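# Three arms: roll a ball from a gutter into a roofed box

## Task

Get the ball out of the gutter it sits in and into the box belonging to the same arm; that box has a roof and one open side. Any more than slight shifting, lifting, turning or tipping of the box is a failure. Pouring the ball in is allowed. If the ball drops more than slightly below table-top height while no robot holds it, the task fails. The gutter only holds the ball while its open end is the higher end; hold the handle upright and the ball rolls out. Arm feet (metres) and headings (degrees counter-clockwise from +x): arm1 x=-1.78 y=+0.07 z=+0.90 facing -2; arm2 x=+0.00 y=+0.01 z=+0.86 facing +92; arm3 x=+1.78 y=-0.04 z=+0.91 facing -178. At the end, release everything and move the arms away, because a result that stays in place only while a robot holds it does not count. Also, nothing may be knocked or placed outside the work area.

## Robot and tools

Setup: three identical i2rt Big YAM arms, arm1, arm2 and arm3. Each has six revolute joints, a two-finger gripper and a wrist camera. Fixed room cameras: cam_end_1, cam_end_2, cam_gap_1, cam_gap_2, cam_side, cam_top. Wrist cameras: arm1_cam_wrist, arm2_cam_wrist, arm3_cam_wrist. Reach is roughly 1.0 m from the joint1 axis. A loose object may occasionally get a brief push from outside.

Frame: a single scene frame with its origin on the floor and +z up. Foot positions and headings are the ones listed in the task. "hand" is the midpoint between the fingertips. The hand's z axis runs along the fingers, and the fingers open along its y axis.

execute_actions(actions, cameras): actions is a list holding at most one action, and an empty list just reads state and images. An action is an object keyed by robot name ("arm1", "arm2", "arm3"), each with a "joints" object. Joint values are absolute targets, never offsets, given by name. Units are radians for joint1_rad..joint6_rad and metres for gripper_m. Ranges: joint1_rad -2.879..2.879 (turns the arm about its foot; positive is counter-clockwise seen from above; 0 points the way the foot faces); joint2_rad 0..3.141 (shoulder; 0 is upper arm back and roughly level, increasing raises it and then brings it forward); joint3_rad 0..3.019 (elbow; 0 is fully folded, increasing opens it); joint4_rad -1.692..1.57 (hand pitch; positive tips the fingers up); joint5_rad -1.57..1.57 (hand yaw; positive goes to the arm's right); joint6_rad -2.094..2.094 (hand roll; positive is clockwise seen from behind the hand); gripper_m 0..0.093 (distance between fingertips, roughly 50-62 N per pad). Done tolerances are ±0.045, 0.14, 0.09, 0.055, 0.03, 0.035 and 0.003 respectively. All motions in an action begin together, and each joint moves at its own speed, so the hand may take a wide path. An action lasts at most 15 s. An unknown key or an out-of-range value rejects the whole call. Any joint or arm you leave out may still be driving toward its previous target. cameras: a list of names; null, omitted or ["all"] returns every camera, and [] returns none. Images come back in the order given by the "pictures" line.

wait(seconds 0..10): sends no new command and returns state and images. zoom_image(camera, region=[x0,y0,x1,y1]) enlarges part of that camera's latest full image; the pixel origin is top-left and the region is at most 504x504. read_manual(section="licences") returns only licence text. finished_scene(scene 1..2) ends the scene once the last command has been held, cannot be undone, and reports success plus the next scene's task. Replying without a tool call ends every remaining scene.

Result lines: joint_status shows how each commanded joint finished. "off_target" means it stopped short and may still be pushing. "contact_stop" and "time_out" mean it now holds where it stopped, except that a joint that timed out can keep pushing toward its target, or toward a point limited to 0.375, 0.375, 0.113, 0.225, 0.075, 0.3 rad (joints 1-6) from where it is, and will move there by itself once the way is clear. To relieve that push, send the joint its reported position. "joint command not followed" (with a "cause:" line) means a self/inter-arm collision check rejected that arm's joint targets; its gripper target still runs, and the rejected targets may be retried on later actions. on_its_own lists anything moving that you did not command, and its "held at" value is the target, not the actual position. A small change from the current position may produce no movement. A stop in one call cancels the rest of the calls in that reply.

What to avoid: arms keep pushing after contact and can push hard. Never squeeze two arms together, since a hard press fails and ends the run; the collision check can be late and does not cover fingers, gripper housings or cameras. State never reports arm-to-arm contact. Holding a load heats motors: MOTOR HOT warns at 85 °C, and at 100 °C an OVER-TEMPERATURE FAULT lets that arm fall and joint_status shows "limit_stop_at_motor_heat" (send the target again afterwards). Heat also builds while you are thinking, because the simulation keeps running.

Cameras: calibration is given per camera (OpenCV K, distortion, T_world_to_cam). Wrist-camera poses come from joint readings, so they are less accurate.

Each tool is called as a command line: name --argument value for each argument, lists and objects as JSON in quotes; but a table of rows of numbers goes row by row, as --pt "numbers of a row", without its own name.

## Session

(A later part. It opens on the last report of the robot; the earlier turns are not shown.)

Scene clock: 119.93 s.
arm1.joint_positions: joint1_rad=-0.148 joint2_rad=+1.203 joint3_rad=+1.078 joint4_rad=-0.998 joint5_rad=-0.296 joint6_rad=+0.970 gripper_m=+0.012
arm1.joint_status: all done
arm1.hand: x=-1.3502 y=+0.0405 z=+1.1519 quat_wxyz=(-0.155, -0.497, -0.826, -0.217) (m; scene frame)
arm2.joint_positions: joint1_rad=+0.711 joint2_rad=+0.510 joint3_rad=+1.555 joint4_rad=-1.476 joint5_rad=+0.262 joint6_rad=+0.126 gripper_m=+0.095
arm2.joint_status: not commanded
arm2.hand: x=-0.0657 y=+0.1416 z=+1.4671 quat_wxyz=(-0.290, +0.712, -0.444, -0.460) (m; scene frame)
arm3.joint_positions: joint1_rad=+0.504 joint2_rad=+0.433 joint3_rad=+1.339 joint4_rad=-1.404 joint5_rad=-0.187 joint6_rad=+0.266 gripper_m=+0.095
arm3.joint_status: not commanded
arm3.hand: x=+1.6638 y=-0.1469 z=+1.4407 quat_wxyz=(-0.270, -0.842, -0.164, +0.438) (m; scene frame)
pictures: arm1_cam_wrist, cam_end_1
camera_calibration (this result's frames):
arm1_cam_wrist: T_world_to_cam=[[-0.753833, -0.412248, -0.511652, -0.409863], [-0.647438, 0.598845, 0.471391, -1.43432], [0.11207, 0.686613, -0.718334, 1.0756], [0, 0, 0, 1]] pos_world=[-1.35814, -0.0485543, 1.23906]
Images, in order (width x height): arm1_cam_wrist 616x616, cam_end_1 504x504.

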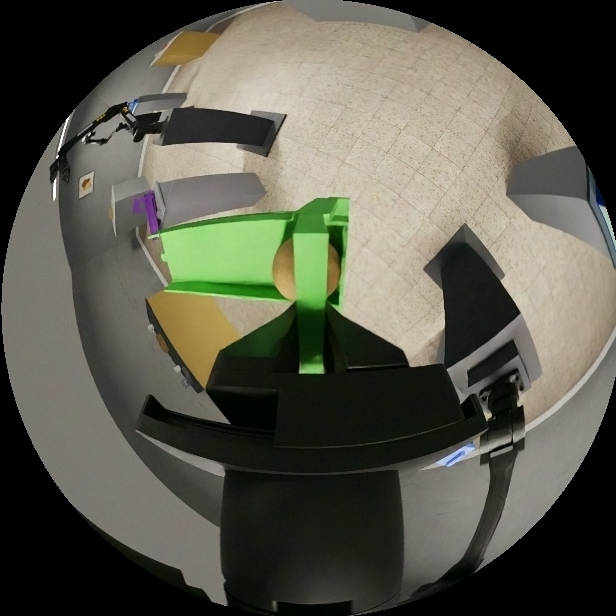

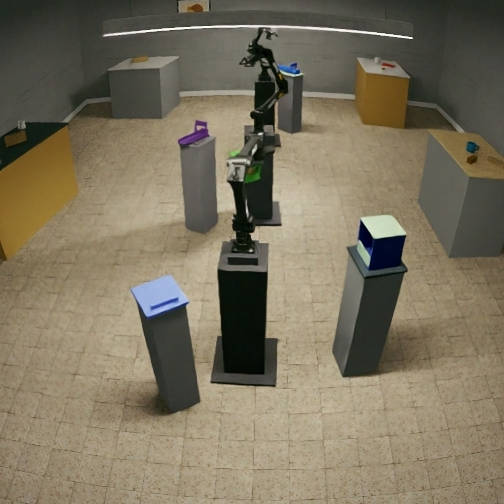

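execute_actions --actions '[{"arm1": {"joints": {"joint1_rad": -1.545, "joint2_rad": 0.78, "joint3_rad": 0.6, "joint4_rad": -0.93, "joint5_rad": 0.0, "joint6_rad": 1.58}}}]' --cameras '["arm1_cam_wrist", "cam_end_1", "cam_end_2", "cam_side"]'

Scene clock: 164.30 s.
arm1.joint_positions: joint1_rad=-1.537 joint2_rad=+0.784 joint3_rad=+0.601 joint4_rad=-0.949 joint5_rad=-0.001 joint6_rad=+1.570 gripper_m=+0.012
arm1.joint_status: all done
arm1.hand: x=-1.7830 y=-0.2118 z=+1.0564 quat_wxyz=(-0.221, -0.975, +0.002, -0.006) (m; scene frame)
arm2.joint_positions: joint1_rad=+0.711 joint2_rad=+0.510 joint3_rad=+1.555 joint4_rad=-1.476 joint5_rad=+0.262 joint6_rad=+0.126 gripper_m=+0.095
arm2.joint_status: not commanded
arm2.hand: x=-0.0657 y=+0.1416 z=+1.4671 quat_wxyz=(-0.290, +0.712, -0.444, -0.460) (m; scene frame)
arm3.joint_positions: joint1_rad=+0.504 joint2_rad=+0.433 joint3_rad=+1.339 joint4_rad=-1.404 joint5_rad=-0.187 joint6_rad=+0.266 gripper_m=+0.095
arm3.joint_status: not commanded
arm3.hand: x=+1.6638 y=-0.1469 z=+1.4407 quat_wxyz=(-0.270, -0.842, -0.164, +0.438) (m; scene frame)
pictures: arm1_cam_wrist, cam_end_1, cam_end_2, cam_side
camera_calibration (this result's frames):
arm1_cam_wrist: T_world_to_cam=[[0.00786754, 0.90217, -0.43131, 0.662612], [0.802377, 0.251711, 0.54114, 0.919316], [0.596766, -0.35033, -0.7219, 1.87713], [0, 0, 0, 1]] pos_world=[-1.86306, -0.171574, 1.14341]
Images, in order (width x height): arm1_cam_wrist 616x616, cam_end_1 504x504, cam_end_2 504x504, cam_side 504x504.

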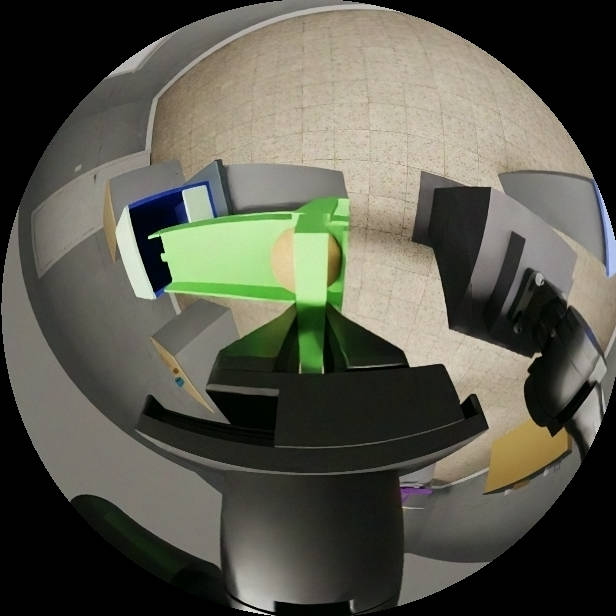

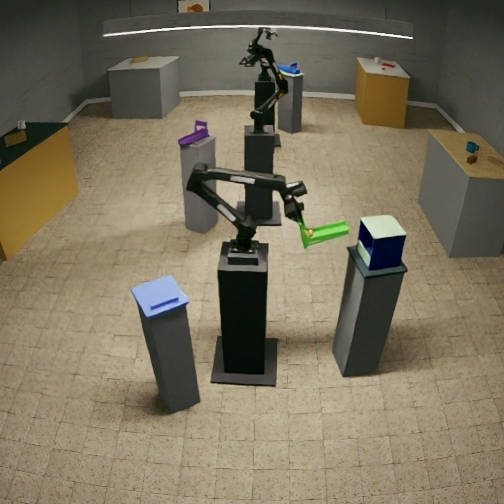

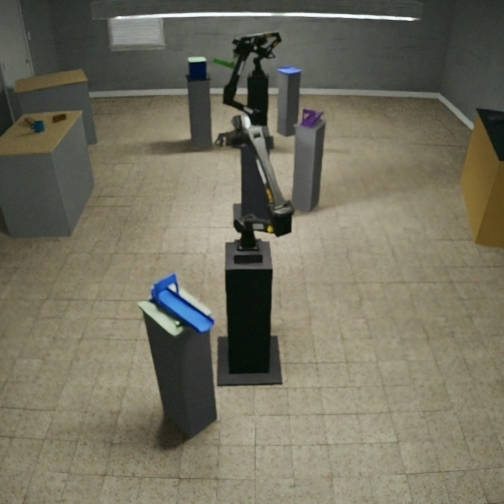

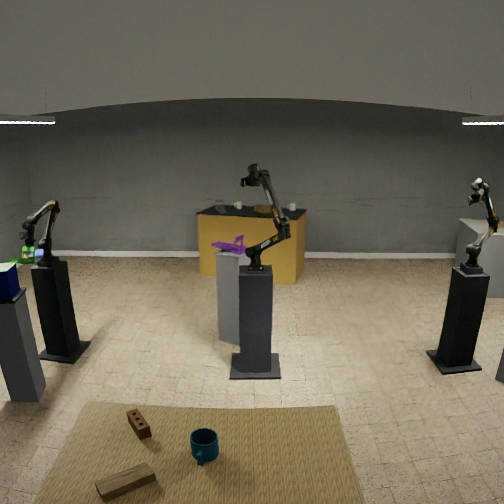

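zoom_image --camera "arm1_cam_wrist" --region '[90, 160, 250, 320]'

zoom_image --camera "cam_end_1" --region '[280, 180, 430, 290]'

zoom_image --camera "cam_end_2" --region '[170, 30, 270, 100]'

Region (90, 160, 250, 320) of arm1_cam_wrist's 616x616 image, scaled by 3.150, with more detail than that image has.

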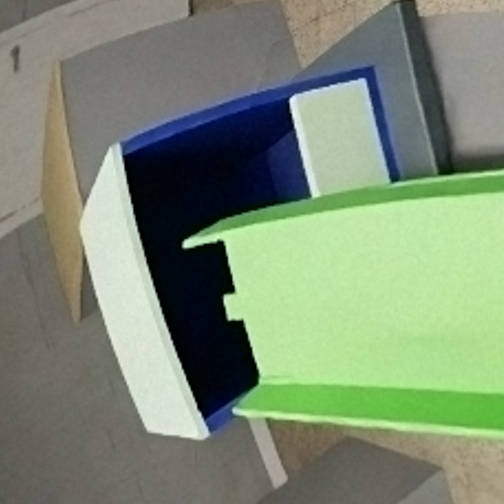

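Region (280, 180, 430, 290) of cam_end_1's 504x504 image, scaled by 3.360, with more detail than that image has; it fills the top 370 rows of this view, and the rest is white.

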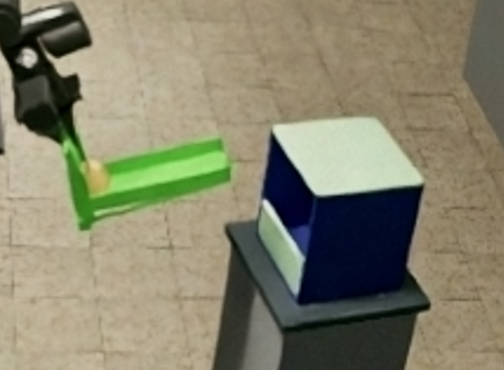

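Region (170, 30, 270, 100) of cam_end_2's 504x504 image, scaled by 5.040, with more detail than that image has; it fills the top 353 rows of this view, and the rest is white.

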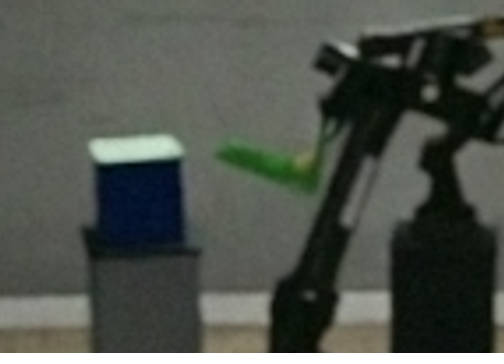

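execute_actions --actions '[{"arm1": {"joints": {"joint1_rad": -1.566, "joint2_rad": 1.12, "joint3_rad": 0.8, "joint4_rad": -0.88}}}]' --cameras '["arm1_cam_wrist", "cam_end_1", "cam_end_2"]'

Scene clock: 195.70 s.
arm1.joint_positions: joint1_rad=-1.554 joint2_rad=+1.130 joint3_rad=+0.740 joint4_rad=-0.895 joint5_rad=-0.001 joint6_rad=+1.571 gripper_m=+0.012
arm1.joint_status: all done
arm1.hand: x=-1.7883 y=-0.2745 z=+1.0237 quat_wxyz=(-0.146, -0.989, +0.010, -0.005) (m; scene frame)
arm2.joint_positions: joint1_rad=+0.711 joint2_rad=+0.510 joint3_rad=+1.555 joint4_rad=-1.476 joint5_rad=+0.262 joint6_rad=+0.126 gripper_m=+0.095
arm2.joint_status: not commanded
arm2.hand: x=-0.0657 y=+0.1416 z=+1.4671 quat_wxyz=(-0.290, +0.712, -0.444, -0.460) (m; scene frame)
arm3.joint_positions: joint1_rad=+0.504 joint2_rad=+0.433 joint3_rad=+1.339 joint4_rad=-1.404 joint5_rad=-0.187 joint6_rad=+0.266 gripper_m=+0.095
arm3.joint_status: not commanded
arm3.hand: x=+1.6638 y=-0.1469 z=+1.4407 quat_wxyz=(-0.270, -0.842, -0.164, +0.438) (m; scene frame)
pictures: arm1_cam_wrist, cam_end_1, cam_end_2
camera_calibration (this result's frames):
arm1_cam_wrist: T_world_to_cam=[[0.0227056, 0.95729, -0.288237, 0.600308], [0.804308, 0.153746, 0.573979, 0.900081], [0.593779, -0.244864, -0.766465, 1.90399], [0, 0, 0, 1]] pos_world=[-1.86812, -0.246834, 1.11574]
Images, in order (width x height): arm1_cam_wrist 616x616, cam_end_1 504x504, cam_end_2 504x504.

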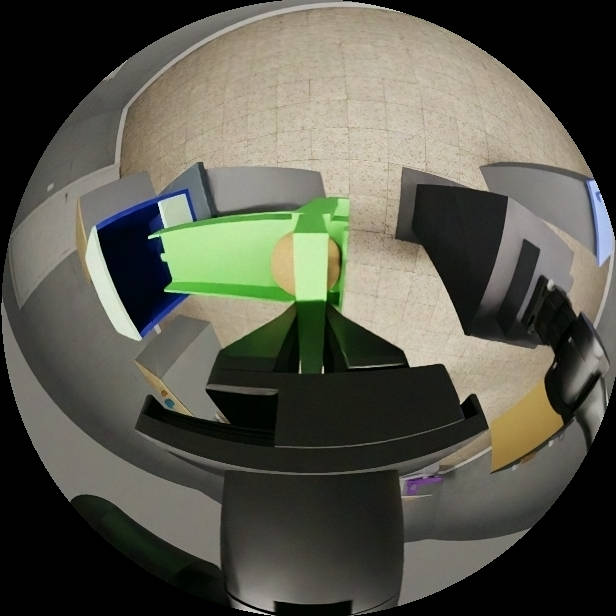

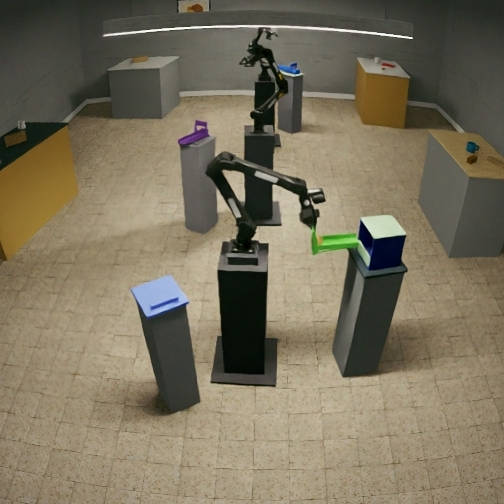

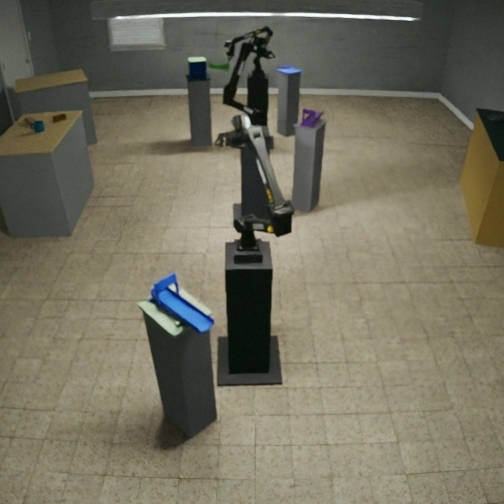

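zoom_image --camera "arm1_cam_wrist" --region '[70, 170, 250, 350]'

zoom_image --camera "cam_end_1" --region '[290, 190, 420, 290]'

zoom_image --camera "cam_end_2" --region '[170, 30, 270, 100]'

Region (70, 170, 250, 350) of arm1_cam_wrist's 616x616 image, scaled by 2.800, with more detail than that image has.

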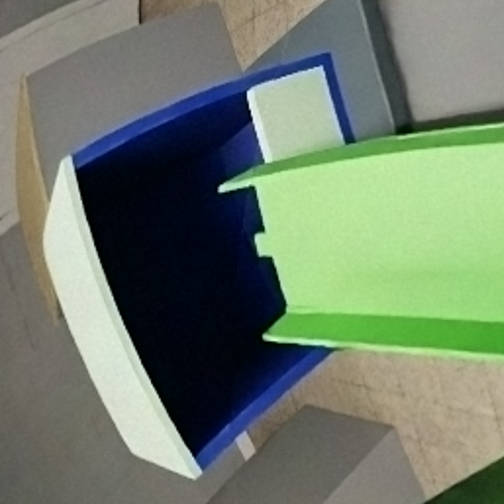

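Region (290, 190, 420, 290) of cam_end_1's 504x504 image, scaled by 3.877, with more detail than that image has; it fills the top 388 rows of this view, and the rest is white.

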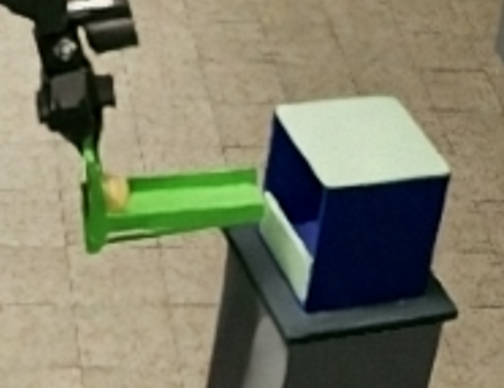

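Region (170, 30, 270, 100) of cam_end_2's 504x504 image, scaled by 5.040, with more detail than that image has; it fills the top 353 rows of this view, and the rest is white.

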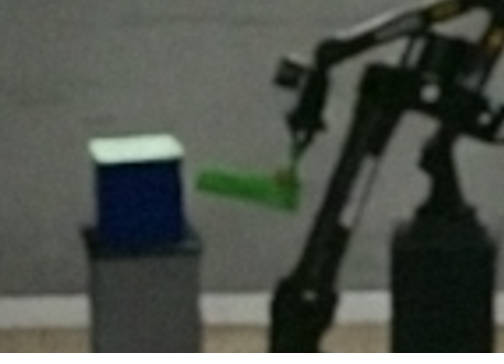

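execute_actions --actions '[{"arm1": {"joints": {"joint2_rad": 1.372, "joint3_rad": 1.08, "joint4_rad": -0.945}}}]' --cameras '["arm1_cam_wrist", "cam_end_1", "cam_end_2"]'

Scene clock: 242.40 s.
arm1.joint_positions: joint1_rad=-1.554 joint2_rad=+1.380 joint3_rad=+1.016 joint4_rad=-0.940 joint5_rad=-0.001 joint6_rad=+1.571 gripper_m=+0.012
arm1.joint_status: all done
arm1.hand: x=-1.7904 y=-0.3686 z=+1.0456 quat_wxyz=(-0.137, -0.991, +0.010, -0.006) (m; scene frame)
arm2.joint_positions: joint1_rad=+0.711 joint2_rad=+0.510 joint3_rad=+1.555 joint4_rad=-1.476 joint5_rad=+0.262 joint6_rad=+0.126 gripper_m=+0.095
arm2.joint_status: not commanded
arm2.hand: x=-0.0657 y=+0.1416 z=+1.4671 quat_wxyz=(-0.290, +0.712, -0.444, -0.460) (m; scene frame)
arm3.joint_positions: joint1_rad=+0.504 joint2_rad=+0.433 joint3_rad=+1.339 joint4_rad=-1.404 joint5_rad=-0.187 joint6_rad=+0.266 gripper_m=+0.095
arm3.joint_status: not commanded
arm3.hand: x=+1.6638 y=-0.1469 z=+1.4407 quat_wxyz=(-0.270, -0.842, -0.164, +0.438) (m; scene frame)
pictures: arm1_cam_wrist, cam_end_1, cam_end_2
camera_calibration (this result's frames):
arm1_cam_wrist: T_world_to_cam=[[0.0229597, 0.962403, -0.270652, 0.680704], [0.804066, 0.143102, 0.577061, 0.896065], [0.594096, -0.230872, -0.77055, 1.90894], [0, 0, 0, 1]] pos_world=[-1.87022, -0.34262, 1.13809]
Images, in order (width x height): arm1_cam_wrist 616x616, cam_end_1 504x504, cam_end_2 504x504.

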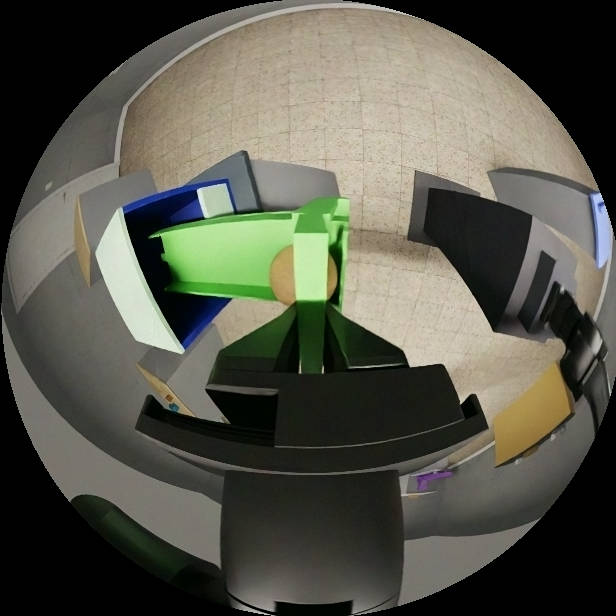

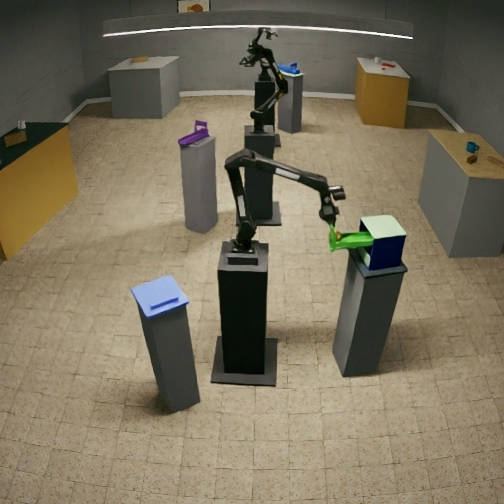

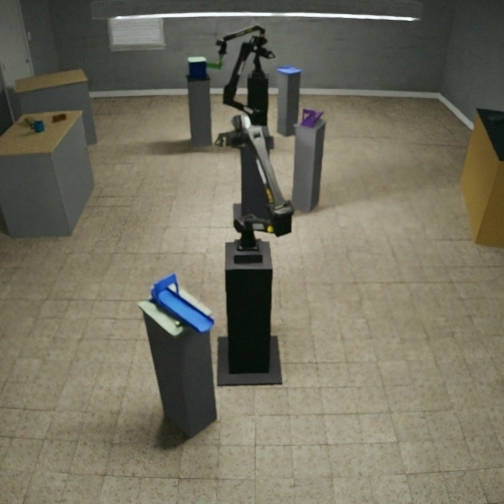

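zoom_image --camera "cam_end_1" --region '[310, 190, 420, 285]'

zoom_image --camera "arm1_cam_wrist" --region '[80, 160, 280, 360]'

Region (310, 190, 420, 285) of cam_end_1's 504x504 image, scaled by 4.582, with more detail than that image has; it fills the top 435 rows of this view, and the rest is white.

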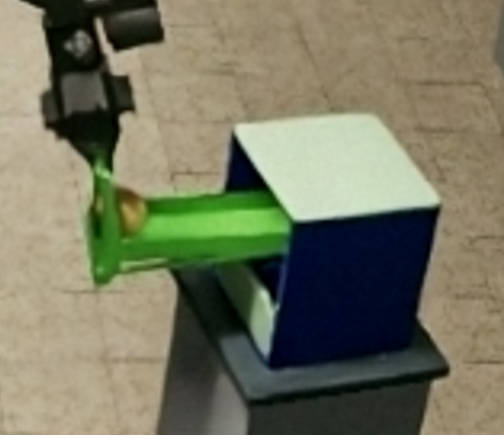

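Region (80, 160, 280, 360) of arm1_cam_wrist's 616x616 image, scaled by 2.520, with more detail than that image has.

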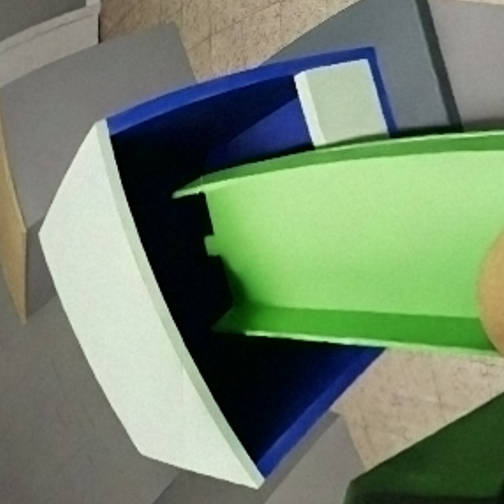

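execute_actions --actions '[{"arm1": {"joints": {"joint2_rad": 1.462, "joint3_rad": 1.212, "joint4_rad": -1.135}}}]' --cameras '["arm1_cam_wrist", "cam_end_1"]'

Scene clock: 248.87 s.
arm1.joint_positions: joint1_rad=-1.554 joint2_rad=+1.466 joint3_rad=+1.143 joint4_rad=-1.123 joint5_rad=-0.001 joint6_rad=+1.571 gripper_m=+0.012
arm1.joint_status: all done
arm1.hand: x=-1.7906 y=-0.3726 z=+1.0528 quat_wxyz=(-0.066, -0.998, +0.010, -0.006) (m; scene frame)
arm2.joint_positions: joint1_rad=+0.711 joint2_rad=+0.510 joint3_rad=+1.555 joint4_rad=-1.476 joint5_rad=+0.262 joint6_rad=+0.126 gripper_m=+0.095
arm2.joint_status: not commanded
arm2.hand: x=-0.0657 y=+0.1416 z=+1.4671 quat_wxyz=(-0.290, +0.712, -0.444, -0.460) (m; scene frame)
arm3.joint_positions: joint1_rad=+0.504 joint2_rad=+0.433 joint3_rad=+1.339 joint4_rad=-1.404 joint5_rad=-0.187 joint6_rad=+0.266 gripper_m=+0.095
arm3.joint_status: not commanded
arm3.hand: x=+1.6638 y=-0.1469 z=+1.4407 quat_wxyz=(-0.270, -0.842, -0.164, +0.438) (m; scene frame)
pictures: arm1_cam_wrist, cam_end_1
camera_calibration (this result's frames):
arm1_cam_wrist: T_world_to_cam=[[0.021727, 0.99109, -0.131412, 0.548394], [0.802301, 0.0611428, 0.59378, 0.841307], [0.596524, -0.118333, -0.793824, 1.98446], [0, 0, 0, 1]] pos_world=[-1.87068, -0.360121, 1.14783]
Images, in order (width x height): arm1_cam_wrist 616x616, cam_end_1 504x504.

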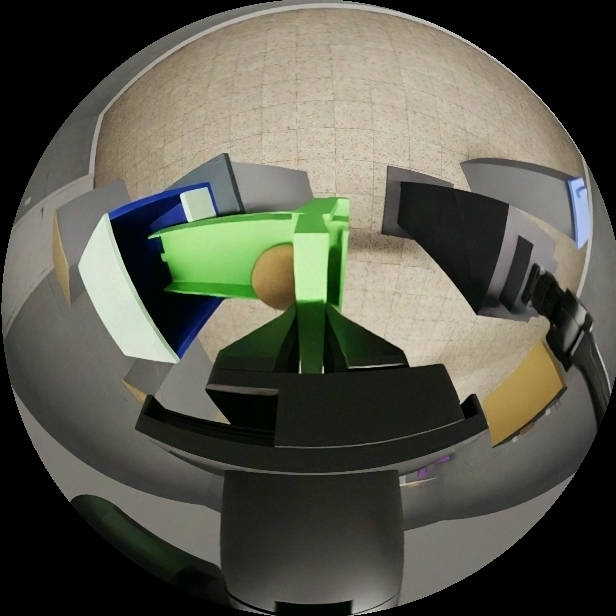

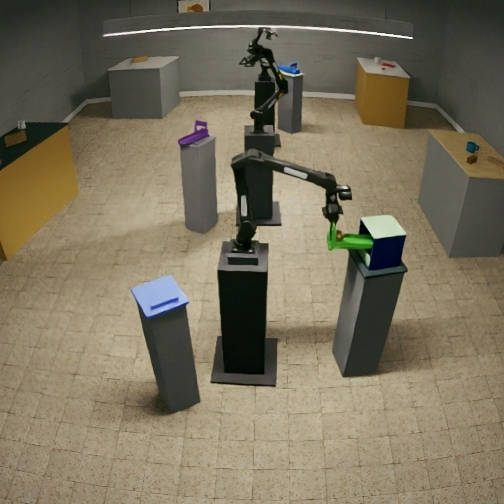

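The ball has started rolling. Let me check again.

execute_actions --actions '[]' --cameras '["arm1_cam_wrist", "cam_end_1"]'

Scene clock: 252.70 s.
arm1.joint_positions: joint1_rad=-1.554 joint2_rad=+1.466 joint3_rad=+1.143 joint4_rad=-1.123 joint5_rad=-0.001 joint6_rad=+1.571 gripper_m=+0.012
arm1.joint_status: all done
arm1.hand: x=-1.7906 y=-0.3726 z=+1.0528 quat_wxyz=(-0.066, -0.998, +0.010, -0.006) (m; scene frame)
arm2.joint_positions: joint1_rad=+0.711 joint2_rad=+0.510 joint3_rad=+1.555 joint4_rad=-1.476 joint5_rad=+0.262 joint6_rad=+0.126 gripper_m=+0.095
arm2.joint_status: not commanded
arm2.hand: x=-0.0657 y=+0.1416 z=+1.4671 quat_wxyz=(-0.290, +0.712, -0.444, -0.460) (m; scene frame)
arm3.joint_positions: joint1_rad=+0.504 joint2_rad=+0.433 joint3_rad=+1.339 joint4_rad=-1.404 joint5_rad=-0.187 joint6_rad=+0.266 gripper_m=+0.095
arm3.joint_status: not commanded
arm3.hand: x=+1.6638 y=-0.1469 z=+1.4407 quat_wxyz=(-0.270, -0.842, -0.164, +0.438) (m; scene frame)
pictures: arm1_cam_wrist, cam_end_1
camera_calibration (this result's frames):
arm1_cam_wrist: T_world_to_cam=[[0.021727, 0.99109, -0.131412, 0.548394], [0.802301, 0.0611428, 0.59378, 0.841307], [0.596524, -0.118333, -0.793824, 1.98446], [0, 0, 0, 1]] pos_world=[-1.87068, -0.360121, 1.14783]
Images, in order (width x height): arm1_cam_wrist 616x616, cam_end_1 504x504.

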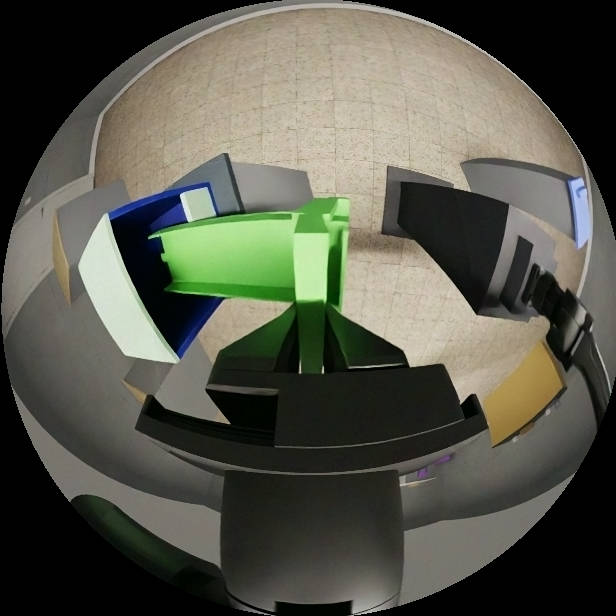

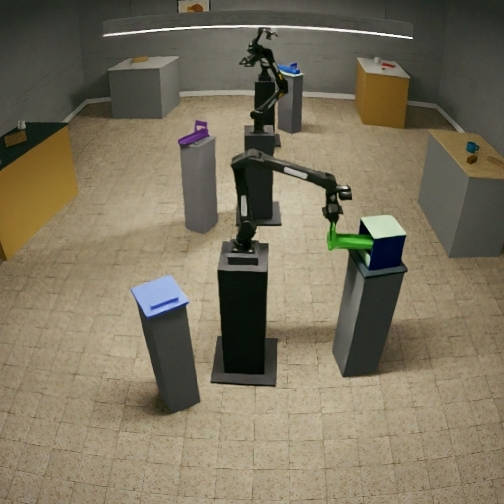

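execute_actions --actions '[{"arm1": {"joints": {"joint2_rad": 1.185, "joint3_rad": 0.87}}}]' --cameras '["arm1_cam_wrist", "cam_end_1"]'

Scene clock: 258.93 s.
arm1.joint_positions: joint1_rad=-1.554 joint2_rad=+1.183 joint3_rad=+0.873 joint4_rad=-1.129 joint5_rad=-0.001 joint6_rad=+1.571 gripper_m=+0.012
arm1.joint_status: all done
arm1.hand: x=-1.7885 y=-0.2676 z=+1.0495 quat_wxyz=(-0.070, -0.997, +0.010, -0.006) (m; scene frame)
arm2.joint_positions: joint1_rad=+0.711 joint2_rad=+0.510 joint3_rad=+1.555 joint4_rad=-1.476 joint5_rad=+0.262 joint6_rad=+0.126 gripper_m=+0.095
arm2.joint_status: not commanded
arm2.hand: x=-0.0657 y=+0.1416 z=+1.4671 quat_wxyz=(-0.290, +0.712, -0.444, -0.460) (m; scene frame)
arm3.joint_positions: joint1_rad=+0.504 joint2_rad=+0.433 joint3_rad=+1.339 joint4_rad=-1.404 joint5_rad=-0.187 joint6_rad=+0.266 gripper_m=+0.095
arm3.joint_status: not commanded
arm3.hand: x=+1.6638 y=-0.1469 z=+1.4407 quat_wxyz=(-0.270, -0.842, -0.164, +0.438) (m; scene frame)
pictures: arm1_cam_wrist, cam_end_1
camera_calibration (this result's frames):
arm1_cam_wrist: T_world_to_cam=[[0.0218, 0.990109, -0.138593, 0.451317], [0.802389, 0.0653692, 0.593211, 0.837115], [0.596404, -0.124137, -0.793027, 1.99043], [0, 0, 0, 1]] pos_world=[-1.86863, -0.254488, 1.14443]
Images, in order (width x height): arm1_cam_wrist 616x616, cam_end_1 504x504.

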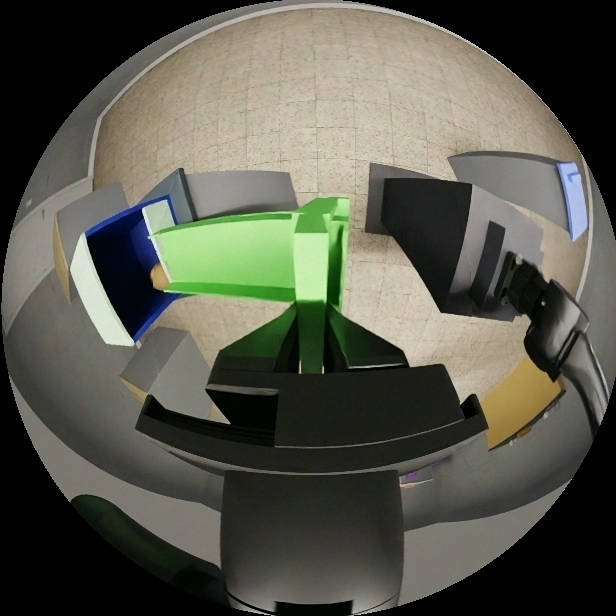

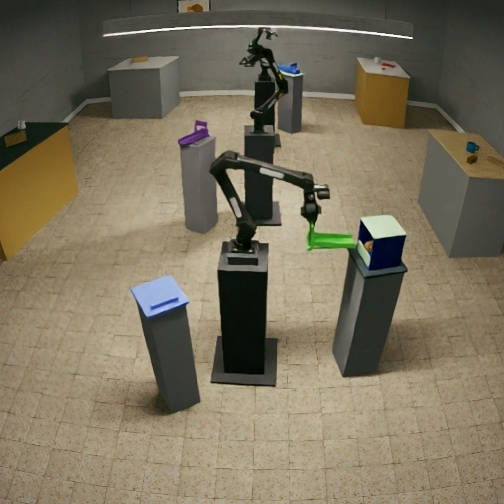

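zoom_image --camera "cam_end_1" --region '[120, 265, 200, 330]'

Region (120, 265, 200, 330) of cam_end_1's 504x504 image, scaled by 6.300, with more detail than that image has; it fills the top 410 rows of this view, and the rest is white.

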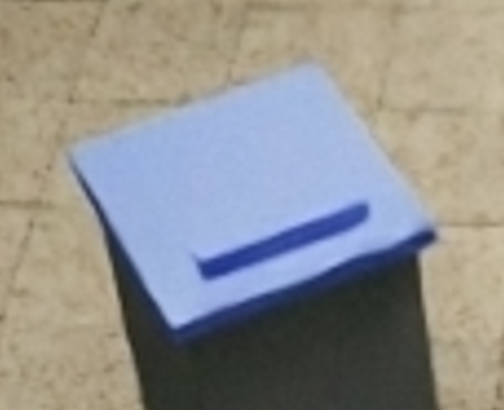

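execute_actions --actions '[{"arm1": {"joints": {"joint1_rad": 2.065, "joint2_rad": 1.45, "joint3_rad": 1.36, "joint4_rad": -1.47, "joint5_rad": -0.257, "joint6_rad": -0.12}}}]' --cameras '["arm1_cam_wrist", "cam_end_1"]'

Scene clock: 287.63 s.
arm1.joint_positions: joint1_rad=+2.067 joint2_rad=+1.468 joint3_rad=+1.326 joint4_rad=-1.456 joint5_rad=-0.254 joint6_rad=-0.112 gripper_m=+0.011
arm1.joint_status: all done
arm1.hand: x=-2.0083 y=+0.4296 z=+1.1145 quat_wxyz=(+0.112, +0.870, -0.478, -0.054) (m; scene frame)
arm2.joint_positions: joint1_rad=+0.711 joint2_rad=+0.510 joint3_rad=+1.555 joint4_rad=-1.476 joint5_rad=+0.262 joint6_rad=+0.126 gripper_m=+0.095
arm2.joint_status: not commanded
arm2.hand: x=-0.0657 y=+0.1416 z=+1.4671 quat_wxyz=(-0.290, +0.712, -0.444, -0.460) (m; scene frame)
arm3.joint_positions: joint1_rad=+0.504 joint2_rad=+0.433 joint3_rad=+1.339 joint4_rad=-1.404 joint5_rad=-0.187 joint6_rad=+0.266 gripper_m=+0.095
arm3.joint_status: not commanded
arm3.hand: x=+1.6638 y=-0.1469 z=+1.4407 quat_wxyz=(-0.270, -0.842, -0.164, +0.438) (m; scene frame)
pictures: arm1_cam_wrist, cam_end_1
camera_calibration (this result's frames):
arm1_cam_wrist: T_world_to_cam=[[0.819215, 0.517964, -0.24617, 1.69895], [0.552745, -0.598743, 0.579637, 0.728325], [0.152838, -0.610917, -0.776802, 1.55985], [0, 0, 0, 1]] pos_world=[-2.03278, 0.509027, 1.20776]
Images, in order (width x height): arm1_cam_wrist 616x616, cam_end_1 504x504.

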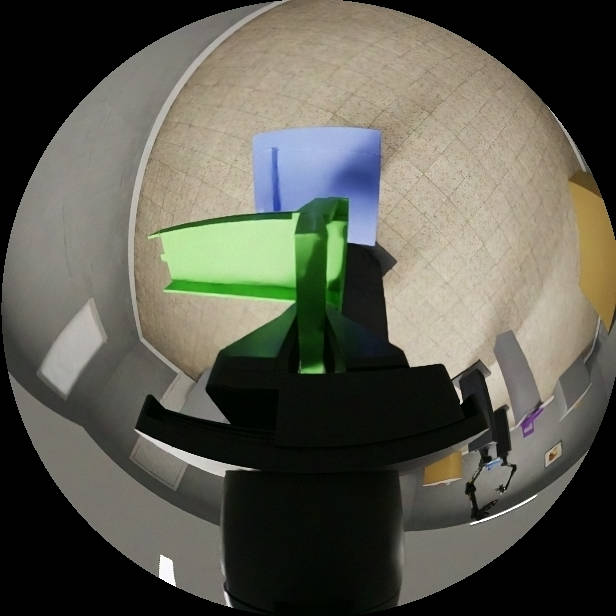

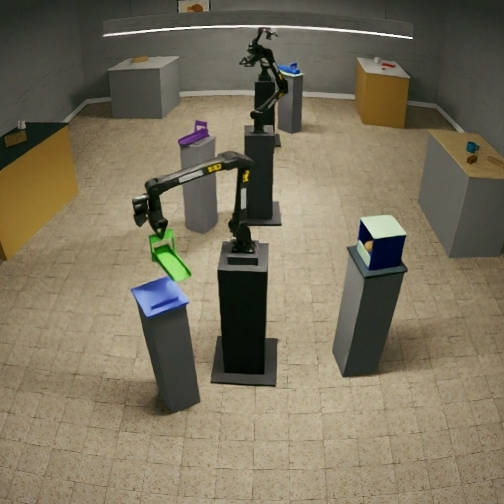

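execute_actions --actions '[{"arm1": {"joints": {"joint1_rad": 2.05, "joint2_rad": 1.758, "joint3_rad": 1.3, "joint4_rad": -1.122}}}]' --cameras '["arm1_cam_wrist", "cam_end_1"]'

Scene clock: 293.30 s.
arm1.joint_positions: joint1_rad=+2.057 joint2_rad=+1.770 joint3_rad=+1.303 joint4_rad=-1.136 joint5_rad=-0.257 joint6_rad=-0.114 gripper_m=+0.011
arm1.joint_status: all done
arm1.hand: x=-2.0359 y=+0.4976 z=+0.9700 quat_wxyz=(+0.114, +0.868, -0.481, -0.054) (m; scene frame)
arm2.joint_positions: joint1_rad=+0.711 joint2_rad=+0.510 joint3_rad=+1.555 joint4_rad=-1.476 joint5_rad=+0.262 joint6_rad=+0.126 gripper_m=+0.095
arm2.joint_status: not commanded
arm2.hand: x=-0.0657 y=+0.1416 z=+1.4671 quat_wxyz=(-0.290, +0.712, -0.444, -0.460) (m; scene frame)
arm3.joint_positions: joint1_rad=+0.504 joint2_rad=+0.433 joint3_rad=+1.339 joint4_rad=-1.404 joint5_rad=-0.187 joint6_rad=+0.266 gripper_m=+0.095
arm3.joint_status: not commanded
arm3.hand: x=+1.6638 y=-0.1469 z=+1.4407 quat_wxyz=(-0.270, -0.842, -0.164, +0.438) (m; scene frame)
pictures: arm1_cam_wrist, cam_end_1
camera_calibration (this result's frames):
arm1_cam_wrist: T_world_to_cam=[[0.822939, 0.510581, -0.249154, 1.6649], [0.548544, -0.599927, 0.582398, 0.857455], [0.147887, -0.61595, -0.77378, 1.48282], [0, 0, 0, 1]] pos_world=[-2.05975, 0.577688, 1.06281]
Images, in order (width x height): arm1_cam_wrist 616x616, cam_end_1 504x504.

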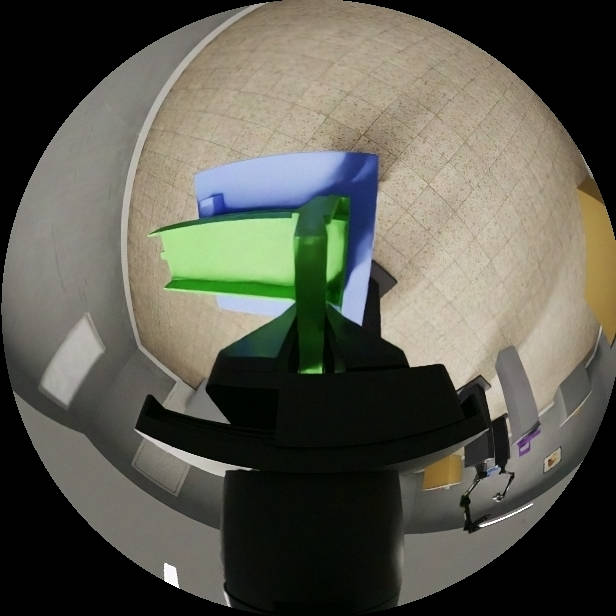

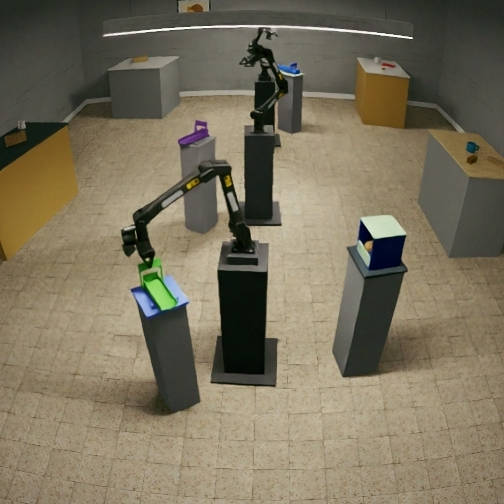

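execute_actions --actions '[{"arm1": {"joints": {"gripper_m": 0.06}}}]' --cameras '["arm1_cam_wrist", "cam_end_1"]'

execute_actions --actions '[{"arm1": {"joints": {"joint2_rad": 1.5, "joint3_rad": 1.45, "joint4_rad": -1.5}}}]' --cameras '["arm1_cam_wrist", "cam_end_1"]'

Scene clock: 296.67 s.
arm1.joint_positions: joint1_rad=+2.057 joint2_rad=+1.765 joint3_rad=+1.303 joint4_rad=-1.136 joint5_rad=-0.257 joint6_rad=-0.114 gripper_m=+0.060
arm1.joint_status: all done
arm1.hand: x=-2.0360 y=+0.4979 z=+0.9721 quat_wxyz=(+0.113, +0.868, -0.481, -0.056) (m; scene frame)
arm2.joint_positions: joint1_rad=+0.711 joint2_rad=+0.510 joint3_rad=+1.555 joint4_rad=-1.476 joint5_rad=+0.262 joint6_rad=+0.126 gripper_m=+0.095
arm2.joint_status: not commanded
arm2.hand: x=-0.0657 y=+0.1416 z=+1.4671 quat_wxyz=(-0.290, +0.712, -0.444, -0.460) (m; scene frame)
arm3.joint_positions: joint1_rad=+0.504 joint2_rad=+0.433 joint3_rad=+1.339 joint4_rad=-1.404 joint5_rad=-0.187 joint6_rad=+0.266 gripper_m=+0.095
arm3.joint_status: not commanded
arm3.hand: x=+1.6638 y=-0.1469 z=+1.4407 quat_wxyz=(-0.270, -0.842, -0.164, +0.438) (m; scene frame)
pictures: arm1_cam_wrist, cam_end_1
camera_calibration (this result's frames):
arm1_cam_wrist: T_world_to_cam=[[0.822459, 0.511779, -0.24828, 1.66293], [0.549631, -0.602585, 0.578617, 0.863685], [0.146514, -0.612351, -0.776891, 1.48315], [0, 0, 0, 1]] pos_world=[-2.0597, 0.577602, 1.06538]
Images, in order (width x height): arm1_cam_wrist 616x616, cam_end_1 504x504.

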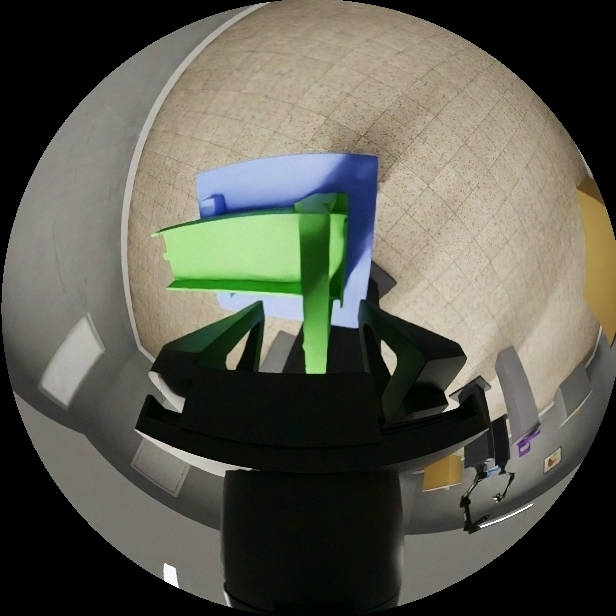

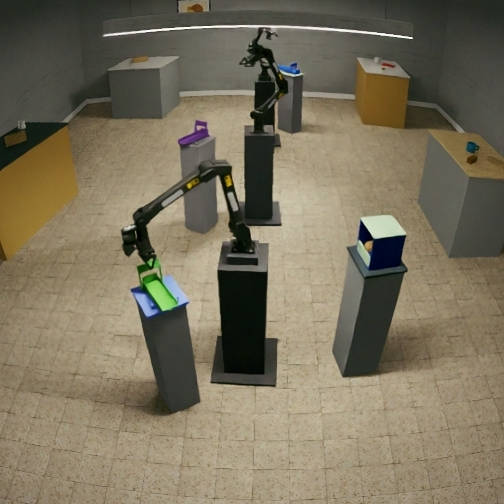

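Scene clock: 298.00 s.
arm1.joint_positions: joint1_rad=+2.057 joint2_rad=+1.493 joint3_rad=+1.426 joint4_rad=-1.486 joint5_rad=-0.257 joint6_rad=-0.114 gripper_m=+0.060
arm1.joint_status: all done
arm1.hand: x=-2.0157 y=+0.4529 z=+1.1419 quat_wxyz=(+0.100, +0.869, -0.478, -0.074) (m; scene frame)
arm2.joint_positions: joint1_rad=+0.711 joint2_rad=+0.510 joint3_rad=+1.555 joint4_rad=-1.476 joint5_rad=+0.262 joint6_rad=+0.126 gripper_m=+0.095
arm2.joint_status: not commanded
arm2.hand: x=-0.0657 y=+0.1416 z=+1.4671 quat_wxyz=(-0.290, +0.712, -0.444, -0.460) (m; scene frame)
arm3.joint_positions: joint1_rad=+0.504 joint2_rad=+0.433 joint3_rad=+1.339 joint4_rad=-1.404 joint5_rad=-0.187 joint6_rad=+0.266 gripper_m=+0.095
arm3.joint_status: not commanded
arm3.hand: x=+1.6638 y=-0.1469 z=+1.4407 quat_wxyz=(-0.270, -0.842, -0.164, +0.438) (m; scene frame)
pictures: arm1_cam_wrist, cam_end_1
camera_calibration (this result's frames):
arm1_cam_wrist: T_world_to_cam=[[0.817458, 0.522039, -0.243388, 1.69115], [0.560836, -0.625115, 0.542858, 0.800804], [0.131248, -0.580264, -0.803783, 1.56986], [0, 0, 0, 1]] pos_world=[-2.0376, 0.52868, 1.2387]
Images, in order (width x height): arm1_cam_wrist 616x616, cam_end_1 504x504.

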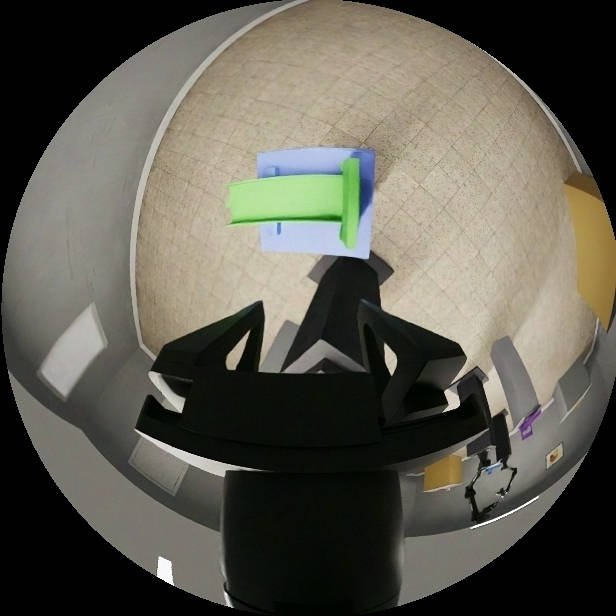

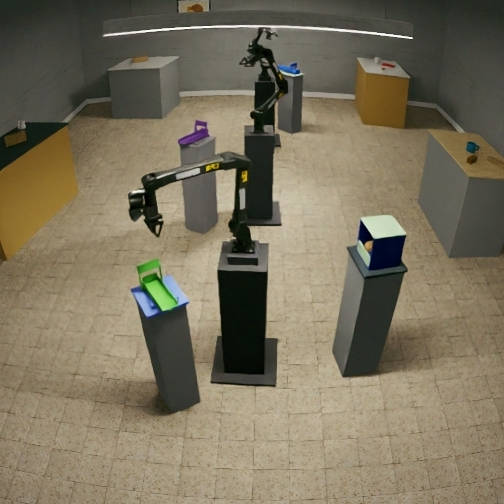

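The ball is in the box, the gutter is back on its table, and the arm is clear.

finished_scene --scene 2

The scene is finished: the task was done.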